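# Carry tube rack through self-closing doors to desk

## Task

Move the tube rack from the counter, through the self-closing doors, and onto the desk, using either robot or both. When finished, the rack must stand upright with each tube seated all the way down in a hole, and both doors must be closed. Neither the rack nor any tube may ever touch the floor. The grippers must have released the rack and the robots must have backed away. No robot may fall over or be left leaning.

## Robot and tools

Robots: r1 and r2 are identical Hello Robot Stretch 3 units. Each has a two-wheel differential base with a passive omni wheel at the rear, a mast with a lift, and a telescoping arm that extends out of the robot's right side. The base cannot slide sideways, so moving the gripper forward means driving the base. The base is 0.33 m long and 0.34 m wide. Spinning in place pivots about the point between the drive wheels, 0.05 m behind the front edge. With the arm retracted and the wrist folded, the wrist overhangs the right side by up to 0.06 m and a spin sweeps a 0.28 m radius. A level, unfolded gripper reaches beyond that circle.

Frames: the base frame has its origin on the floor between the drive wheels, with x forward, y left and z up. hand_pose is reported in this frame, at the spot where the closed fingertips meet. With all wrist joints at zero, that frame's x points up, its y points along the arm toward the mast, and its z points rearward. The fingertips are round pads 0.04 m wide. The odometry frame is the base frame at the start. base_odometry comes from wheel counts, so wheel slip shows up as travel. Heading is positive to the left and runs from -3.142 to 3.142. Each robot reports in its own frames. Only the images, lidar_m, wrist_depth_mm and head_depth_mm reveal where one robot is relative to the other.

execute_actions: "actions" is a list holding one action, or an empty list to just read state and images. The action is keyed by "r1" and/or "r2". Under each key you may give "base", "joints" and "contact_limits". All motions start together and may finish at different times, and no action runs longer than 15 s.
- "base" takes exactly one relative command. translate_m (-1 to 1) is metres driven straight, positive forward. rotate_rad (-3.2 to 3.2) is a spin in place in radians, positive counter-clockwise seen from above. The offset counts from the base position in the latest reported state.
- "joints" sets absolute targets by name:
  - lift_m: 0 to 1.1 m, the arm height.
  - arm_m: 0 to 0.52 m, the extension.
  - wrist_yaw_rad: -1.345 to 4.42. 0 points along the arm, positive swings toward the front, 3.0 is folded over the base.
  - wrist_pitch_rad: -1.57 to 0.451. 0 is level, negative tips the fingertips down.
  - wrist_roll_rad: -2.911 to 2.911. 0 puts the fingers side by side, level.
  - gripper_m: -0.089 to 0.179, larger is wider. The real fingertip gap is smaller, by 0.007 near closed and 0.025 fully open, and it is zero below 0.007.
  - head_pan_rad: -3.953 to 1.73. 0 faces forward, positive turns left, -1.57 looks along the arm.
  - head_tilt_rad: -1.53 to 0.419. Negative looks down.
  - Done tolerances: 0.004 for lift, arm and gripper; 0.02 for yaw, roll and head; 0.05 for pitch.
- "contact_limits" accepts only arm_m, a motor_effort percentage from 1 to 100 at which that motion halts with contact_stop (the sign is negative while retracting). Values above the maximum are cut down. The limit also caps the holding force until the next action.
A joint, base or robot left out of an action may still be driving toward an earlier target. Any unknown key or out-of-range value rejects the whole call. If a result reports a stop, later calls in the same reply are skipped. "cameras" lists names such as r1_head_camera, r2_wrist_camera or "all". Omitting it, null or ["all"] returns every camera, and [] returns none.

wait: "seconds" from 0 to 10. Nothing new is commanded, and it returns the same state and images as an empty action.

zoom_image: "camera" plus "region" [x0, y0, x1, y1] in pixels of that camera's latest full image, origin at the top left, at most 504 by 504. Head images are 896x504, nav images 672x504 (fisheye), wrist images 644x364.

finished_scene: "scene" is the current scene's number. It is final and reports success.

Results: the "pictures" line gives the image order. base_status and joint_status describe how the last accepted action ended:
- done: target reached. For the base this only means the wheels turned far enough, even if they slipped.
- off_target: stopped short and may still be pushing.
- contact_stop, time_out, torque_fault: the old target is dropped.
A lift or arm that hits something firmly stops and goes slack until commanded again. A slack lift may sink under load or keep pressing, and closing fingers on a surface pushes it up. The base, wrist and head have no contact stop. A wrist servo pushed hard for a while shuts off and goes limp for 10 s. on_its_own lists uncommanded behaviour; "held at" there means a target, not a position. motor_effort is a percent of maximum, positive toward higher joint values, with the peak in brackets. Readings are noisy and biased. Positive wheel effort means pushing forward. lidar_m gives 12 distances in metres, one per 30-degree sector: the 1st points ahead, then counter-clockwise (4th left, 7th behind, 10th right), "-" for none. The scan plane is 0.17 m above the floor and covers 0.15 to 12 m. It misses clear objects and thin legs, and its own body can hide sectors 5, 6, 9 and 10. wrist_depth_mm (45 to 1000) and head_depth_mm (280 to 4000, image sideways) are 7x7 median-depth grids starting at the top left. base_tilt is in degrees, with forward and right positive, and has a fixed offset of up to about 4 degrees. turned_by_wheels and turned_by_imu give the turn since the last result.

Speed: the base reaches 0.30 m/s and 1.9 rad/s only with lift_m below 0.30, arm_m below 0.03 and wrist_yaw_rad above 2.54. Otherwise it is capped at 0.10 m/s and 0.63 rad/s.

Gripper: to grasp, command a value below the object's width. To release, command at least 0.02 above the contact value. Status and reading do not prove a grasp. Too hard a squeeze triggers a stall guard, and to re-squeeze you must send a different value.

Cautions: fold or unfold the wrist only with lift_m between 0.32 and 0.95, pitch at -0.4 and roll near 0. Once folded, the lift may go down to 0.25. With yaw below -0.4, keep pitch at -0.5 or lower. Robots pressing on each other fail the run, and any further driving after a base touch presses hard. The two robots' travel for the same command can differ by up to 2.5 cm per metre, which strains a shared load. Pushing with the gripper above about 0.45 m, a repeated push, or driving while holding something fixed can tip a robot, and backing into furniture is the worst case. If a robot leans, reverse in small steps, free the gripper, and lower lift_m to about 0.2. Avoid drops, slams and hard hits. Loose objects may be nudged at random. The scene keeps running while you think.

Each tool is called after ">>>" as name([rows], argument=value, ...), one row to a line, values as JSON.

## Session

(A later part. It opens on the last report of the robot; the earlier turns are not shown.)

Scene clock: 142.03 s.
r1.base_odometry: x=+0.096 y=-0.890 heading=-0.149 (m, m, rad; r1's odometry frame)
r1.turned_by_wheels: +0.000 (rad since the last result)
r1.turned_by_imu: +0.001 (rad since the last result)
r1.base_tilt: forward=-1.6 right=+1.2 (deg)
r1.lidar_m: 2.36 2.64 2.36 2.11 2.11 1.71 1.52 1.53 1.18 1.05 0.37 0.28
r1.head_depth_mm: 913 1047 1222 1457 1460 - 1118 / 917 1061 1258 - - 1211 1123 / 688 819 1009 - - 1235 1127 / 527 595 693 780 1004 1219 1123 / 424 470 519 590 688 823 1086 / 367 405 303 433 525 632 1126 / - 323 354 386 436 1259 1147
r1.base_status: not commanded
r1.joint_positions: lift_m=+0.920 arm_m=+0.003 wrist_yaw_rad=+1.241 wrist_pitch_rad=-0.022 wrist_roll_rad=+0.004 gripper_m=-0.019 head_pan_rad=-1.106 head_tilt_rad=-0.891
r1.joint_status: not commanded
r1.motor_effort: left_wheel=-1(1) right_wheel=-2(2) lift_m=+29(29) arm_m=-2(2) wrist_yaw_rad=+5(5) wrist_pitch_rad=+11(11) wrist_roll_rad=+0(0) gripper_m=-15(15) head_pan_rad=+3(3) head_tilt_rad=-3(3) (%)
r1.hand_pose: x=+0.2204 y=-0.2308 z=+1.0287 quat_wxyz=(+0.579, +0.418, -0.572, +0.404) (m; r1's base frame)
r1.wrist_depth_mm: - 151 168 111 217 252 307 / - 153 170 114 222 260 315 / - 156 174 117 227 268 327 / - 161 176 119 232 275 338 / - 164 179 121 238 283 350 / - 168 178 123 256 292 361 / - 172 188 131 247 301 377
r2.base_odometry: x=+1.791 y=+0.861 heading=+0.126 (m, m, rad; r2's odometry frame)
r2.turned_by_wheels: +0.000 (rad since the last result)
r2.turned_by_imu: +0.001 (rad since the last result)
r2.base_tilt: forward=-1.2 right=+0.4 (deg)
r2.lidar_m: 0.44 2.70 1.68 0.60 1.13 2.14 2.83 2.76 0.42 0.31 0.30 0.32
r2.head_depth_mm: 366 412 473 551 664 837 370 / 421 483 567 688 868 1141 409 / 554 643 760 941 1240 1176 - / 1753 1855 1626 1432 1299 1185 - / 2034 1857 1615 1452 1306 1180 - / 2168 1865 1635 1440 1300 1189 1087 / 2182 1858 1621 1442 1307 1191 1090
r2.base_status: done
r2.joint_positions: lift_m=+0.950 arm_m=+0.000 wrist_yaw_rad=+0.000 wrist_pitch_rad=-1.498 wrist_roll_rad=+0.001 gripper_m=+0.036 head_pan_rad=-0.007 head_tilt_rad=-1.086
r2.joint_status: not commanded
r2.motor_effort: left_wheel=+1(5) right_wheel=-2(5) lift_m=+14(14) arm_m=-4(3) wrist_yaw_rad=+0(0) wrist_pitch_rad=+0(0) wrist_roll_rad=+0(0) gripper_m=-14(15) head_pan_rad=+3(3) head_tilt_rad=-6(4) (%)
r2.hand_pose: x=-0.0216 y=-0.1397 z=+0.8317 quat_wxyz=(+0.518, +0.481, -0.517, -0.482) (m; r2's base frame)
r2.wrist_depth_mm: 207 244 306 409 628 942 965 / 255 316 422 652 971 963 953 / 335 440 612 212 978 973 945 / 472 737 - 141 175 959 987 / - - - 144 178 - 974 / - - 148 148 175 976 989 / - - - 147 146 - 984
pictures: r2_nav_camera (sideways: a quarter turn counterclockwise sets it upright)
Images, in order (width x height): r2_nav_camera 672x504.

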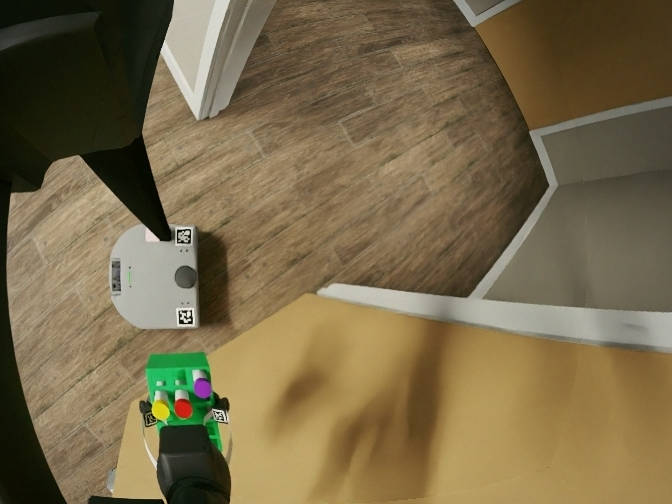

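>>> execute_actions([
  {"r2":{"base":{"rotate_rad":-1.1}}},
], cameras=[])

>>> execute_actions([
  {"r2":{"base":{"translate_m":0.08}}},
], cameras=[])

>>> execute_actions([
  {"r2":{"base":{"rotate_rad":-1.35}}},
], cameras=[])

>>> execute_actions([
  {"r1":{"joints":{"gripper_m":0.1}}},
], cameras=["r2_nav_camera","r1_nav_camera"])

Scene clock: 144.90 s.
r1.base_odometry: x=+0.096 y=-0.890 heading=-0.149 (m, m, rad; r1's odometry frame)
r1.turned_by_wheels: +0.000 (rad since the last result)
r1.turned_by_imu: +0.001 (rad since the last result)
r1.base_tilt: forward=-1.6 right=+1.2 (deg)
r1.lidar_m: 2.37 2.64 2.36 2.10 2.11 1.70 1.52 1.52 1.17 1.05 0.37 0.28
r1.head_depth_mm: 914 1051 1223 1454 1442 - 1118 / 916 1067 1254 - - 1211 1121 / 689 818 1008 - - 1233 1130 / 524 596 693 778 1000 1224 1132 / 425 470 521 591 690 820 1084 / 366 406 303 432 525 631 1126 / - 324 354 385 435 1251 1147
r1.base_status: not commanded
r1.joint_positions: lift_m=+0.920 arm_m=+0.003 wrist_yaw_rad=+1.241 wrist_pitch_rad=-0.022 wrist_roll_rad=+0.004 gripper_m=-0.019 head_pan_rad=-1.106 head_tilt_rad=-0.891
r1.joint_status: not commanded
r1.motor_effort: left_wheel=-1(1) right_wheel=-2(2) lift_m=+29(29) arm_m=-2(2) wrist_yaw_rad=+4(5) wrist_pitch_rad=+11(11) wrist_roll_rad=+0(0) gripper_m=-15(15) head_pan_rad=+3(3) head_tilt_rad=-3(3) (%)
r1.hand_pose: x=+0.2204 y=-0.2308 z=+1.0287 quat_wxyz=(+0.579, +0.418, -0.572, +0.404) (m; r1's base frame)
r1.wrist_depth_mm: - 151 167 111 217 252 306 / - 153 171 114 221 261 314 / - 156 173 117 227 267 327 / - 160 177 120 231 274 335 / - 164 180 121 238 283 350 / - 168 178 123 255 292 363 / - 173 188 132 244 301 376
r2.base_odometry: x=+1.791 y=+0.861 heading=-0.974 (m, m, rad; r2's odometry frame)
r2.turned_by_wheels: -1.100 (rad since the last result)
r2.turned_by_imu: -1.115 (rad since the last result)
r2.base_tilt: forward=-1.1 right=+0.4 (deg)
r2.lidar_m: 0.30 0.31 0.42 2.63 1.80 0.61 0.97 2.12 2.68 2.77 0.45 0.32
r2.head_depth_mm: - 323 414 575 938 1173 370 / - 322 412 571 928 1180 409 / - 321 410 567 916 1174 - / - 319 407 561 904 1174 - / - 317 405 557 895 1187 - / - 316 402 553 885 1185 1089 / - 315 400 549 876 1190 1090
r2.base_status: done
r2.joint_positions: lift_m=+0.950 arm_m=+0.000 wrist_yaw_rad=+0.000 wrist_pitch_rad=-1.498 wrist_roll_rad=+0.001 gripper_m=+0.036 head_pan_rad=-0.007 head_tilt_rad=-1.086
r2.joint_status: not commanded
r2.motor_effort: left_wheel=+0(4) right_wheel=-2(7) lift_m=+13(14) arm_m=-4(3) wrist_yaw_rad=-1(0) wrist_pitch_rad=+0(0) wrist_roll_rad=+0(1) gripper_m=-15(14) head_pan_rad=+3(3) head_tilt_rad=-6(6) (%)
r2.hand_pose: x=-0.0216 y=-0.1397 z=+0.8317 quat_wxyz=(+0.518, +0.481, -0.517, -0.482) (m; r2's base frame)
r2.wrist_depth_mm: 403 578 974 961 980 931 948 / 405 575 989 998 951 971 969 / 401 577 959 213 981 983 944 / 402 576 842 141 175 987 961 / 399 577 778 143 178 995 972 / 404 575 147 148 175 - 981 / 400 539 771 147 146 970 904
pictures: none
No camera images: the call's "cameras" was empty. Leave "cameras" out to get every camera's image.

Scene clock: 146.67 s.
r1.base_odometry: x=+0.096 y=-0.890 heading=-0.149 (m, m, rad; r1's odometry frame)
r1.turned_by_wheels: +0.000 (rad since the last result)
r1.turned_by_imu: +0.001 (rad since the last result)
r1.base_tilt: forward=-1.6 right=+1.2 (deg)
r1.lidar_m: 2.37 2.64 2.35 2.10 2.11 1.70 1.52 1.53 1.18 1.05 0.37 0.28
r1.head_depth_mm: 917 1046 1222 1468 1452 - 1120 / 921 1061 1253 - - 1206 1124 / 692 816 1009 - - 1236 1121 / 526 595 692 778 1001 1211 1126 / 425 470 522 589 690 822 1093 / 367 406 303 433 522 631 1126 / - 323 354 386 437 1251 1144
r1.base_status: not commanded
r1.joint_positions: lift_m=+0.920 arm_m=+0.003 wrist_yaw_rad=+1.241 wrist_pitch_rad=-0.022 wrist_roll_rad=+0.004 gripper_m=-0.019 head_pan_rad=-1.106 head_tilt_rad=-0.891
r1.joint_status: not commanded
r1.motor_effort: left_wheel=+0(0) right_wheel=-2(2) lift_m=+29(29) arm_m=-2(2) wrist_yaw_rad=+5(4) wrist_pitch_rad=+11(11) wrist_roll_rad=+0(0) gripper_m=-14(15) head_pan_rad=+3(3) head_tilt_rad=-3(3) (%)
r1.hand_pose: x=+0.2204 y=-0.2308 z=+1.0287 quat_wxyz=(+0.579, +0.418, -0.572, +0.404) (m; r1's base frame)
r1.wrist_depth_mm: - 151 168 111 216 254 306 / - 153 171 113 221 259 317 / - 157 173 117 227 269 324 / - 160 177 119 231 275 336 / - 163 179 121 239 282 349 / - 169 178 123 255 291 365 / - 172 188 132 246 300 377
r2.base_odometry: x=+1.836 y=+0.795 heading=-0.974 (m, m, rad; r2's odometry frame)
r2.turned_by_wheels: +0.000 (rad since the last result)
r2.turned_by_imu: +0.000 (rad since the last result)
r2.base_tilt: forward=-1.2 right=+0.4 (deg)
r2.lidar_m: 0.22 0.23 0.31 2.43 1.93 0.68 0.99 2.20 2.78 2.76 0.33 0.24
r2.head_depth_mm: - - 307 401 657 1166 370 / - - 305 399 649 1168 409 / - - 304 395 640 1150 - / - - 302 392 633 1149 - / - - 300 388 622 1153 - / - - 298 386 616 1154 1090 / - - 303 383 608 1163 1091
r2.base_status: done
r2.joint_positions: lift_m=+0.950 arm_m=+0.000 wrist_yaw_rad=+0.000 wrist_pitch_rad=-1.498 wrist_roll_rad=+0.001 gripper_m=+0.036 head_pan_rad=-0.007 head_tilt_rad=-1.086
r2.joint_status: not commanded
r2.motor_effort: left_wheel=+1(5) right_wheel=-2(4) lift_m=+14(14) arm_m=-4(4) wrist_yaw_rad=+0(0) wrist_pitch_rad=+0(0) wrist_roll_rad=+1(0) gripper_m=-14(14) head_pan_rad=+3(3) head_tilt_rad=-5(7) (%)
r2.hand_pose: x=-0.0216 y=-0.1397 z=+0.8317 quat_wxyz=(+0.518, +0.481, -0.517, -0.482) (m; r2's base frame)
r2.wrist_depth_mm: 312 440 974 959 951 951 927 / 312 437 824 - 962 970 954 / 312 436 727 212 964 951 957 / 314 438 649 142 175 994 947 / 313 441 591 144 178 - 967 / 311 437 148 148 175 985 - / 310 408 596 147 146 - 921
pictures: none
No camera images: the call's "cameras" was empty. Leave "cameras" out to get every camera's image.

Scene clock: 149.77 s.
r1.base_odometry: x=+0.096 y=-0.890 heading=-0.149 (m, m, rad; r1's odometry frame)
r1.turned_by_wheels: +0.000 (rad since the last result)
r1.turned_by_imu: +0.001 (rad since the last result)
r1.base_tilt: forward=-1.5 right=+1.2 (deg)
r1.lidar_m: 2.37 2.65 2.36 2.10 2.11 1.70 1.52 1.52 1.18 1.05 0.37 0.28
r1.head_depth_mm: 913 1044 1225 1460 1449 - 1124 / 913 1066 1254 - - 1212 1126 / 689 818 1007 - - 1237 1126 / 526 596 693 779 1001 1223 1133 / 425 470 522 593 692 820 1083 / 366 406 303 433 525 631 1129 / - 323 354 386 436 1254 1153
r1.base_status: not commanded
r1.joint_positions: lift_m=+0.920 arm_m=+0.003 wrist_yaw_rad=+1.241 wrist_pitch_rad=-0.022 wrist_roll_rad=+0.004 gripper_m=-0.019 head_pan_rad=-1.106 head_tilt_rad=-0.891
r1.joint_status: not commanded
r1.motor_effort: left_wheel=-1(1) right_wheel=-3(2) lift_m=+29(29) arm_m=-2(2) wrist_yaw_rad=+5(4) wrist_pitch_rad=+11(11) wrist_roll_rad=+0(0) gripper_m=-15(15) head_pan_rad=+3(4) head_tilt_rad=-3(3) (%)
r1.hand_pose: x=+0.2204 y=-0.2308 z=+1.0287 quat_wxyz=(+0.579, +0.418, -0.572, +0.404) (m; r1's base frame)
r1.wrist_depth_mm: - 151 168 111 216 254 305 / - 153 171 114 222 260 318 / - 156 173 117 226 267 328 / - 161 177 120 232 275 338 / - 164 179 121 239 282 350 / - 168 178 123 255 292 365 / - 172 188 131 245 303 375
r2.base_odometry: x=+1.836 y=+0.795 heading=-2.324 (m, m, rad; r2's odometry frame)
r2.turned_by_wheels: -1.350 (rad since the last result)
r2.turned_by_imu: -1.368 (rad since the last result)
r2.base_tilt: forward=-1.2 right=+0.4 (deg)
r2.lidar_m: 2.76 0.27 0.23 0.22 0.25 0.39 2.71 0.74 0.67 2.16 2.33 2.81
r2.head_depth_mm: 2117 1833 1606 1436 1290 1175 370 / 2147 1839 1604 1435 1298 1173 409 / 2126 1844 1611 1445 1298 1181 - / 2144 1845 1609 1445 1302 1181 - / 2167 1850 1625 1396 1202 1172 - / 2157 1783 617 674 744 830 907 / 412 438 469 500 538 582 634
r2.base_status: done
r2.joint_positions: lift_m=+0.950 arm_m=+0.000 wrist_yaw_rad=+0.000 wrist_pitch_rad=-1.498 wrist_roll_rad=+0.001 gripper_m=+0.036 head_pan_rad=-0.007 head_tilt_rad=-1.086
r2.joint_status: not commanded
r2.motor_effort: left_wheel=+1(5) right_wheel=-2(5) lift_m=+14(14) arm_m=-3(3) wrist_yaw_rad=+0(0) wrist_pitch_rad=+0(0) wrist_roll_rad=+0(0) gripper_m=-14(15) head_pan_rad=+3(3) head_tilt_rad=-6(5) (%)
r2.hand_pose: x=-0.0216 y=-0.1397 z=+0.8317 quat_wxyz=(+0.518, +0.481, -0.517, -0.482) (m; r2's base frame)
r2.wrist_depth_mm: 996 - 971 997 971 901 938 / - - - 986 987 947 968 / - - 998 212 995 972 962 / - - - 142 175 976 935 / - - - 144 178 - 992 / - 919 148 148 175 - 997 / 612 643 629 148 146 - -
pictures: none
No camera images: the call's "cameras" was empty. Leave "cameras" out to get every camera's image.

Scene clock: 151.47 s.
r1.base_odometry: x=+0.096 y=-0.890 heading=-0.149 (m, m, rad; r1's odometry frame)
r1.turned_by_wheels: +0.000 (rad since the last result)
r1.turned_by_imu: +0.000 (rad since the last result)
r1.base_tilt: forward=-1.6 right=+1.1 (deg)
r1.lidar_m: 2.36 2.64 2.36 2.10 2.11 1.70 1.52 1.53 1.18 1.05 0.49 0.37
r1.head_depth_mm: 918 1044 1223 1468 1458 - 1114 / 925 1068 1262 - - 1208 1122 / 767 904 1100 - - 1229 1127 / 632 720 840 975 1278 1258 1134 / 537 598 666 780 924 1130 1131 / 467 514 569 647 734 863 1118 / 414 449 491 539 607 751 1146
r1.base_status: not commanded
r1.joint_positions: lift_m=+0.920 arm_m=+0.003 wrist_yaw_rad=+1.245 wrist_pitch_rad=-0.022 wrist_roll_rad=+0.004 gripper_m=+0.100 head_pan_rad=-1.106 head_tilt_rad=-0.891
r1.joint_status: all done
r1.motor_effort: left_wheel=+0(1) right_wheel=-1(3) lift_m=+30(29) arm_m=-2(2) wrist_yaw_rad=+1(4) wrist_pitch_rad=+11(12) wrist_roll_rad=+0(0) gripper_m=+0(79) head_pan_rad=+4(4) head_tilt_rad=-3(3) (%)
r1.hand_pose: x=+0.2208 y=-0.2298 z=+1.0287 quat_wxyz=(+0.578, +0.420, -0.571, +0.405) (m; r1's base frame)
r1.wrist_depth_mm: - 242 244 278 307 341 386 / - 247 201 284 314 348 395 / - 253 256 291 319 355 406 / - 260 260 297 327 367 420 / - - 210 302 330 379 430 / - - 213 311 335 400 445 / - - 276 316 350 396 459
r2.base_odometry: x=+1.836 y=+0.795 heading=-2.324 (m, m, rad; r2's odometry frame)
r2.turned_by_wheels: +0.000 (rad since the last result)
r2.turned_by_imu: +0.000 (rad since the last result)
r2.base_tilt: forward=-1.1 right=+0.4 (deg)
r2.lidar_m: 0.34 0.20 0.18 0.18 0.21 0.37 2.71 0.74 0.68 2.16 2.33 2.81
r2.head_depth_mm: 2109 1836 1611 1434 1293 1179 370 / 2116 1844 1618 1430 1295 1181 409 / 2135 1834 1616 1437 1294 1179 - / 2140 1853 1614 1420 1278 1182 - / 401 456 534 641 795 1044 - / 318 354 397 452 522 621 741 / - 299 315 348 389 442 511
r2.base_status: not commanded
r2.joint_positions: lift_m=+0.950 arm_m=+0.000 wrist_yaw_rad=+0.000 wrist_pitch_rad=-1.498 wrist_roll_rad=+0.001 gripper_m=+0.036 head_pan_rad=-0.007 head_tilt_rad=-1.086
r2.joint_status: not commanded
r2.motor_effort: left_wheel=+1(1) right_wheel=-2(2) lift_m=+14(13) arm_m=-4(3) wrist_yaw_rad=+0(0) wrist_pitch_rad=+0(0) wrist_roll_rad=+1(0) gripper_m=-14(13) head_pan_rad=+4(3) head_tilt_rad=-5(5) (%)
r2.hand_pose: x=-0.0216 y=-0.1397 z=+0.8317 quat_wxyz=(+0.518, +0.481, -0.517, -0.482) (m; r2's base frame)
r2.wrist_depth_mm: - - 982 967 969 896 920 / - 996 961 982 963 947 967 / - - - 211 980 958 945 / - - - 141 175 - 965 / - - - 144 178 995 961 / 654 674 148 148 174 998 1000 / 473 534 531 148 146 - -
pictures: r1_nav_camera (sideways: a quarter turn counterclockwise sets it upright), r2_nav_camera (sideways: a quarter turn counterclockwise sets it upright)
Images, in order (width x height): r1_nav_camera 672x504, r2_nav_camera 672x504.

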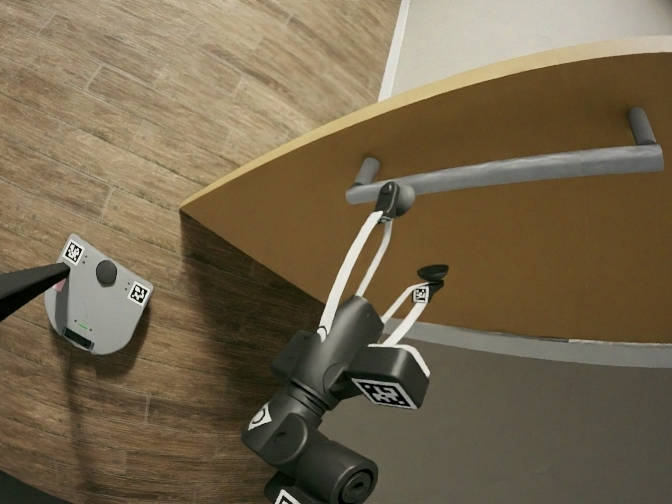

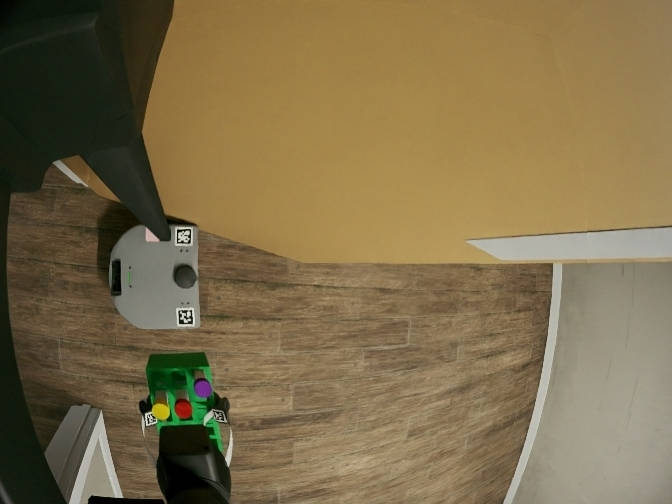

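>>> execute_actions([
  {"r1":{"base":{"translate_m":-0.08},"joints":{"wrist_pitch_rad":-0.4,"gripper_m":0.03,"lift_m":0.75}}},
], cameras=[])

>>> execute_actions([
  {"r1":{"base":{"rotate_rad":0.6},"joints":{"wrist_yaw_rad":3.0,"lift_m":0.28,"head_pan_rad":-3.14,"head_tilt_rad":-1.1}}},
], cameras=[])

>>> execute_actions([
  {"r1":{"base":{"translate_m":0.75}}},
], cameras=[])

>>> execute_actions([
  {"r1":{"base":{"rotate_rad":1.17}}},
], cameras=["r2_nav_camera","r1_nav_camera"])

Scene clock: 154.27 s.
r1.base_odometry: x=+0.017 y=-0.878 heading=-0.149 (m, m, rad; r1's odometry frame)
r1.turned_by_wheels: +0.000 (rad since the last result)
r1.turned_by_imu: +0.000 (rad since the last result)
r1.base_tilt: forward=-1.6 right=+1.2 (deg)
r1.lidar_m: 2.39 2.72 2.34 2.09 2.09 1.61 1.44 1.45 1.20 1.07 0.61 0.45
r1.head_depth_mm: 927 1064 1237 1488 1408 1266 - / 955 1097 1290 1515 1399 1271 1089 / 940 1086 1294 1546 1428 - 1106 / 790 895 1048 1255 1405 1257 1132 / 674 747 849 980 1135 1247 1131 / 584 639 715 807 917 1074 1139 / 517 563 615 684 766 889 1140
r1.base_status: done
r1.joint_positions: lift_m=+0.750 arm_m=+0.003 wrist_yaw_rad=+1.245 wrist_pitch_rad=-0.416 wrist_roll_rad=+0.004 gripper_m=+0.030 head_pan_rad=-1.106 head_tilt_rad=-0.891
r1.joint_status: all done
r1.motor_effort: left_wheel=+0(5) right_wheel=-1(6) lift_m=+21(23) arm_m=-2(2) wrist_yaw_rad=+2(2) wrist_pitch_rad=+8(9) wrist_roll_rad=+0(0) gripper_m=+0(80) head_pan_rad=+3(3) head_tilt_rad=-3(3) (%)
r1.hand_pose: x=+0.1914 y=-0.2199 z=+0.7634 quat_wxyz=(+0.647, +0.523, -0.478, +0.284) (m; r1's base frame)
r1.wrist_depth_mm: - 305 321 347 385 424 476 / - - 342 376 414 464 520 / - - 365 404 454 514 592 / - - 398 441 496 580 680 / - - 434 481 560 649 765 / - - 476 536 655 741 842 / - - 563 599 713 891 907
r2.base_odometry: x=+1.836 y=+0.795 heading=-2.324 (m, m, rad; r2's odometry frame)
r2.turned_by_wheels: +0.000 (rad since the last result)
r2.turned_by_imu: -0.001 (rad since the last result)
r2.base_tilt: forward=-1.2 right=+0.4 (deg)
r2.lidar_m: 0.34 0.20 0.18 0.18 0.21 0.37 2.71 0.74 0.68 2.15 2.33 2.80
r2.head_depth_mm: 2118 1831 1610 1430 1291 1182 370 / 2120 1840 1612 1434 1295 1176 406 / 2128 1840 1613 1438 1303 1180 - / 2150 1841 1616 1425 1266 1178 - / 396 452 531 633 787 1044 - / 314 351 393 448 520 620 741 / - 296 313 346 388 440 509
r2.base_status: not commanded
r2.joint_positions: lift_m=+0.950 arm_m=+0.000 wrist_yaw_rad=+0.000 wrist_pitch_rad=-1.498 wrist_roll_rad=+0.001 gripper_m=+0.036 head_pan_rad=-0.006 head_tilt_rad=-1.087
r2.joint_status: not commanded
r2.motor_effort: left_wheel=+1(7) right_wheel=+2(4) lift_m=+14(14) arm_m=-2(2) wrist_yaw_rad=+0(0) wrist_pitch_rad=+0(1) wrist_roll_rad=+0(1) gripper_m=-15(15) head_pan_rad=+4(3) head_tilt_rad=-4(5) (%)
r2.hand_pose: x=-0.0216 y=-0.1397 z=+0.8317 quat_wxyz=(+0.518, +0.481, -0.518, -0.482) (m; r2's base frame)
r2.wrist_depth_mm: 986 - - 971 983 866 951 / - - 994 973 981 975 938 / - - - 213 968 982 978 / - - - 142 176 961 964 / - - - 144 178 986 - / 650 681 148 147 170 999 993 / 480 531 533 147 147 - 999
pictures: none
No camera images: the call's "cameras" was empty. Leave "cameras" out to get every camera's image.

Scene clock: 159.37 s.
r1.base_odometry: x=+0.017 y=-0.878 heading=+0.451 (m, m, rad; r1's odometry frame)
r1.turned_by_wheels: +0.600 (rad since the last result)
r1.turned_by_imu: +0.594 (rad since the last result)
r1.base_tilt: forward=-1.6 right=+1.2 (deg)
r1.lidar_m: 2.74 2.26 2.09 2.11 1.56 1.44 1.46 1.16 1.07 0.57 0.45 2.71
r1.head_depth_mm: 1411 1658 1573 1410 1282 1206 1088 / 1478 1684 1563 1416 1307 - 1078 / 1564 1722 1577 1416 1308 - - / 1626 1772 1591 1421 1300 - - / 1701 1790 1590 1427 1312 1226 - / 1717 1760 1599 1442 1318 1222 1138 / 1493 1640 1617 1452 1316 1215 1121
r1.base_status: done
r1.joint_positions: lift_m=+0.280 arm_m=+0.003 wrist_yaw_rad=+2.998 wrist_pitch_rad=-0.416 wrist_roll_rad=+0.004 gripper_m=+0.030 head_pan_rad=-3.133 head_tilt_rad=-1.086
r1.joint_status: all done
r1.motor_effort: left_wheel=-1(4) right_wheel=+3(7) lift_m=+20(22) arm_m=-2(2) wrist_yaw_rad=+1(1) wrist_pitch_rad=+7(8) wrist_roll_rad=+0(0) gripper_m=+0(0) head_pan_rad=-5(63) head_tilt_rad=-5(18) (%)
r1.hand_pose: x=+0.0108 y=+0.0745 z=+0.2933 quat_wxyz=(+0.196, +0.702, +0.096, +0.678) (m; r1's base frame)
r1.wrist_depth_mm: - - - - - - - / - - - - - - - / - - - - - - - / 850 - 831 822 814 807 796 / 684 659 681 662 651 641 641 / 560 559 - 541 564 539 528 / 476 489 - - 449 458 455
r2.base_odometry: x=+1.836 y=+0.795 heading=-2.324 (m, m, rad; r2's odometry frame)
r2.turned_by_wheels: +0.000 (rad since the last result)
r2.turned_by_imu: -0.001 (rad since the last result)
r2.base_tilt: forward=-1.1 right=+0.4 (deg)
r2.lidar_m: 0.34 0.20 0.18 0.18 0.21 0.37 2.71 0.74 0.68 2.15 2.33 2.81
r2.head_depth_mm: 2108 1832 1607 1438 1292 1179 369 / 2131 1837 1596 1434 1295 1180 406 / 2147 1845 1620 1437 1291 1183 - / 2151 1838 1621 1430 1261 1181 - / 396 452 530 633 784 1043 - / 314 350 393 448 520 620 741 / - 297 313 346 388 441 510
r2.base_status: not commanded
r2.joint_positions: lift_m=+0.950 arm_m=+0.000 wrist_yaw_rad=+0.000 wrist_pitch_rad=-1.498 wrist_roll_rad=+0.001 gripper_m=+0.036 head_pan_rad=-0.006 head_tilt_rad=-1.087
r2.joint_status: not commanded
r2.motor_effort: left_wheel=+1(0) right_wheel=+1(1) lift_m=+14(14) arm_m=-2(2) wrist_yaw_rad=-1(0) wrist_pitch_rad=+0(0) wrist_roll_rad=+0(0) gripper_m=-14(14) head_pan_rad=+3(3) head_tilt_rad=-5(5) (%)
r2.hand_pose: x=-0.0216 y=-0.1397 z=+0.8317 quat_wxyz=(+0.518, +0.481, -0.518, -0.482) (m; r2's base frame)
r2.wrist_depth_mm: 996 981 990 957 938 904 933 / - 990 967 975 946 954 964 / - - 999 213 987 956 970 / - - - 142 176 980 971 / - - - 144 179 - 988 / 642 679 147 147 169 - 988 / 478 528 535 146 146 - -
pictures: none
No camera images: the call's "cameras" was empty. Leave "cameras" out to get every camera's image.

Scene clock: 163.73 s.
r1.base_odometry: x=+0.692 y=-0.552 heading=+0.451 (m, m, rad; r1's odometry frame)
r1.turned_by_wheels: +0.000 (rad since the last result)
r1.turned_by_imu: +0.005 (rad since the last result)
r1.base_tilt: forward=-1.6 right=+1.1 (deg)
r1.lidar_m: 2.05 1.93 1.79 1.81 2.29 2.13 2.16 0.58 0.87 1.40 1.73 2.03
r1.head_depth_mm: 1938 1743 1548 1409 1281 1193 1088 / 1996 1754 1560 1423 1299 - 1075 / 2005 1756 1563 1425 1310 - - / 2010 1772 1581 1429 1304 - - / 2040 1791 1594 1434 1304 1234 - / 2022 1782 1592 1441 1297 1222 1134 / 1905 1801 1606 1425 1305 1206 1120
r1.base_status: done
r1.joint_positions: lift_m=+0.280 arm_m=+0.003 wrist_yaw_rad=+2.999 wrist_pitch_rad=-0.416 wrist_roll_rad=+0.004 gripper_m=+0.030 head_pan_rad=-3.133 head_tilt_rad=-1.087
r1.joint_status: not commanded
r1.motor_effort: left_wheel=-1(4) right_wheel=+2(11) lift_m=+21(21) arm_m=-2(2) wrist_yaw_rad=+0(1) wrist_pitch_rad=+8(8) wrist_roll_rad=+0(0) gripper_m=+0(0) head_pan_rad=-4(5) head_tilt_rad=-4(6) (%)
r1.hand_pose: x=+0.0107 y=+0.0745 z=+0.2933 quat_wxyz=(+0.196, +0.702, +0.096, +0.678) (m; r1's base frame)
r1.wrist_depth_mm: - - - - - - - / - - - - - - - / - - - - - - - / 862 - 818 833 829 809 803 / 673 681 682 654 655 641 627 / 558 552 - 543 556 535 530 / 473 487 - - 454 457 457
r2.base_odometry: x=+1.836 y=+0.795 heading=-2.324 (m, m, rad; r2's odometry frame)
r2.turned_by_wheels: +0.000 (rad since the last result)
r2.turned_by_imu: -0.001 (rad since the last result)
r2.base_tilt: forward=-1.1 right=+0.4 (deg)
r2.lidar_m: 0.34 0.20 0.18 0.18 0.21 0.38 2.71 0.74 0.68 2.15 2.32 0.96
r2.head_depth_mm: 2117 1834 1580 1444 1293 1177 370 / 2090 1809 1349 1413 1297 1180 406 / 2100 1111 1408 1393 1290 1178 - / 2152 1804 1586 1417 1263 1175 - / 396 452 529 633 787 1032 - / 314 351 394 448 519 618 740 / - 297 313 347 389 440 509
r2.base_status: not commanded
r2.joint_positions: lift_m=+0.950 arm_m=+0.000 wrist_yaw_rad=+0.000 wrist_pitch_rad=-1.498 wrist_roll_rad=+0.001 gripper_m=+0.036 head_pan_rad=-0.006 head_tilt_rad=-1.087
r2.joint_status: not commanded
r2.motor_effort: left_wheel=+1(1) right_wheel=+2(1) lift_m=+14(13) arm_m=-2(2) wrist_yaw_rad=+0(1) wrist_pitch_rad=+0(0) wrist_roll_rad=+0(0) gripper_m=-14(13) head_pan_rad=+2(3) head_tilt_rad=-5(5) (%)
r2.hand_pose: x=-0.0216 y=-0.1397 z=+0.8317 quat_wxyz=(+0.518, +0.481, -0.518, -0.482) (m; r2's base frame)
r2.wrist_depth_mm: - - 983 954 964 874 941 / - - - 986 968 967 943 / 963 - 995 212 962 977 940 / 952 - - 143 175 968 988 / - - - 144 178 974 988 / 645 680 148 147 170 1000 - / 480 531 535 146 146 - 977
pictures: none
No camera images: the call's "cameras" was empty. Leave "cameras" out to get every camera's image.

Scene clock: 165.73 s.
r1.base_odometry: x=+0.692 y=-0.552 heading=+1.621 (m, m, rad; r1's odometry frame)
r1.turned_by_wheels: +1.170 (rad since the last result)
r1.turned_by_imu: +1.151 (rad since the last result)
r1.base_tilt: forward=-1.6 right=+1.1 (deg)
r1.lidar_m: 1.79 1.86 2.21 2.13 1.94 0.58 0.96 1.41 1.92 2.03 2.11 1.86
r1.head_depth_mm: 1386 1267 1137 1157 1281 1210 1078 / 1967 1746 1438 1408 1284 - 1076 / 1997 1749 1435 1418 1307 - - / 2012 1762 1572 1433 1296 - - / 2018 1773 1597 1433 1311 1228 - / 1941 1697 1592 1433 1316 1209 1133 / 1396 1678 1615 1460 1315 1217 1118
r1.base_status: done
r1.joint_positions: lift_m=+0.280 arm_m=+0.003 wrist_yaw_rad=+2.999 wrist_pitch_rad=-0.416 wrist_roll_rad=+0.004 gripper_m=+0.030 head_pan_rad=-3.134 head_tilt_rad=-1.087
r1.joint_status: not commanded
r1.motor_effort: left_wheel=-1(5) right_wheel=+2(13) lift_m=+21(20) arm_m=-2(2) wrist_yaw_rad=+0(0) wrist_pitch_rad=+7(8) wrist_roll_rad=+0(0) gripper_m=+1(0) head_pan_rad=-4(5) head_tilt_rad=-5(5) (%)
r1.hand_pose: x=+0.0107 y=+0.0745 z=+0.2933 quat_wxyz=(+0.196, +0.702, +0.096, +0.678) (m; r1's base frame)
r1.wrist_depth_mm: - - - - - - - / - - - - - - - / - - - - - - - / 856 - 825 830 800 801 797 / 683 671 693 655 652 640 640 / 559 551 - 543 554 539 528 / 471 482 - - 449 458 454
r2.base_odometry: x=+1.836 y=+0.795 heading=-2.324 (m, m, rad; r2's odometry frame)
r2.turned_by_wheels: +0.000 (rad since the last result)
r2.turned_by_imu: +0.000 (rad since the last result)
r2.base_tilt: forward=-1.2 right=+0.4 (deg)
r2.lidar_m: 0.34 0.20 0.18 0.18 0.21 0.37 2.71 0.74 0.67 2.15 2.33 0.96
r2.head_depth_mm: 2107 1818 1541 1404 1293 1178 370 / 2120 1809 1361 1366 1291 1177 406 / 2029 1738 1365 1392 1300 1180 - / 2135 1832 1622 1424 1264 1187 - / 396 453 530 632 785 1046 - / 315 350 394 448 519 619 740 / - 296 314 347 388 441 510
r2.base_status: not commanded
r2.joint_positions: lift_m=+0.950 arm_m=+0.000 wrist_yaw_rad=+0.000 wrist_pitch_rad=-1.498 wrist_roll_rad=+0.001 gripper_m=+0.036 head_pan_rad=-0.006 head_tilt_rad=-1.087
r2.joint_status: not commanded
r2.motor_effort: left_wheel=+1(1) right_wheel=+1(1) lift_m=+14(14) arm_m=-2(2) wrist_yaw_rad=+0(0) wrist_pitch_rad=+0(1) wrist_roll_rad=+0(0) gripper_m=-14(14) head_pan_rad=+2(2) head_tilt_rad=-4(5) (%)
r2.hand_pose: x=-0.0216 y=-0.1397 z=+0.8317 quat_wxyz=(+0.518, +0.481, -0.518, -0.482) (m; r2's base frame)
r2.wrist_depth_mm: - 989 984 956 941 885 919 / 949 998 990 990 994 966 937 / 902 - 992 212 982 975 960 / - - - 142 175 978 952 / - - - 145 179 977 995 / 650 686 148 147 169 997 988 / 475 530 533 146 146 - 983
pictures: r1_nav_camera (sideways: a quarter turn counterclockwise sets it upright), r2_nav_camera (sideways: a quarter turn counterclockwise sets it upright)
Images, in order (width x height): r1_nav_camera 672x504, r2_nav_camera 672x504.

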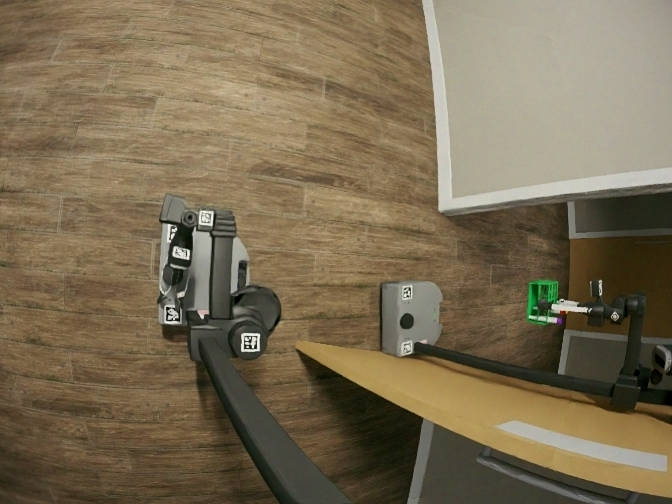

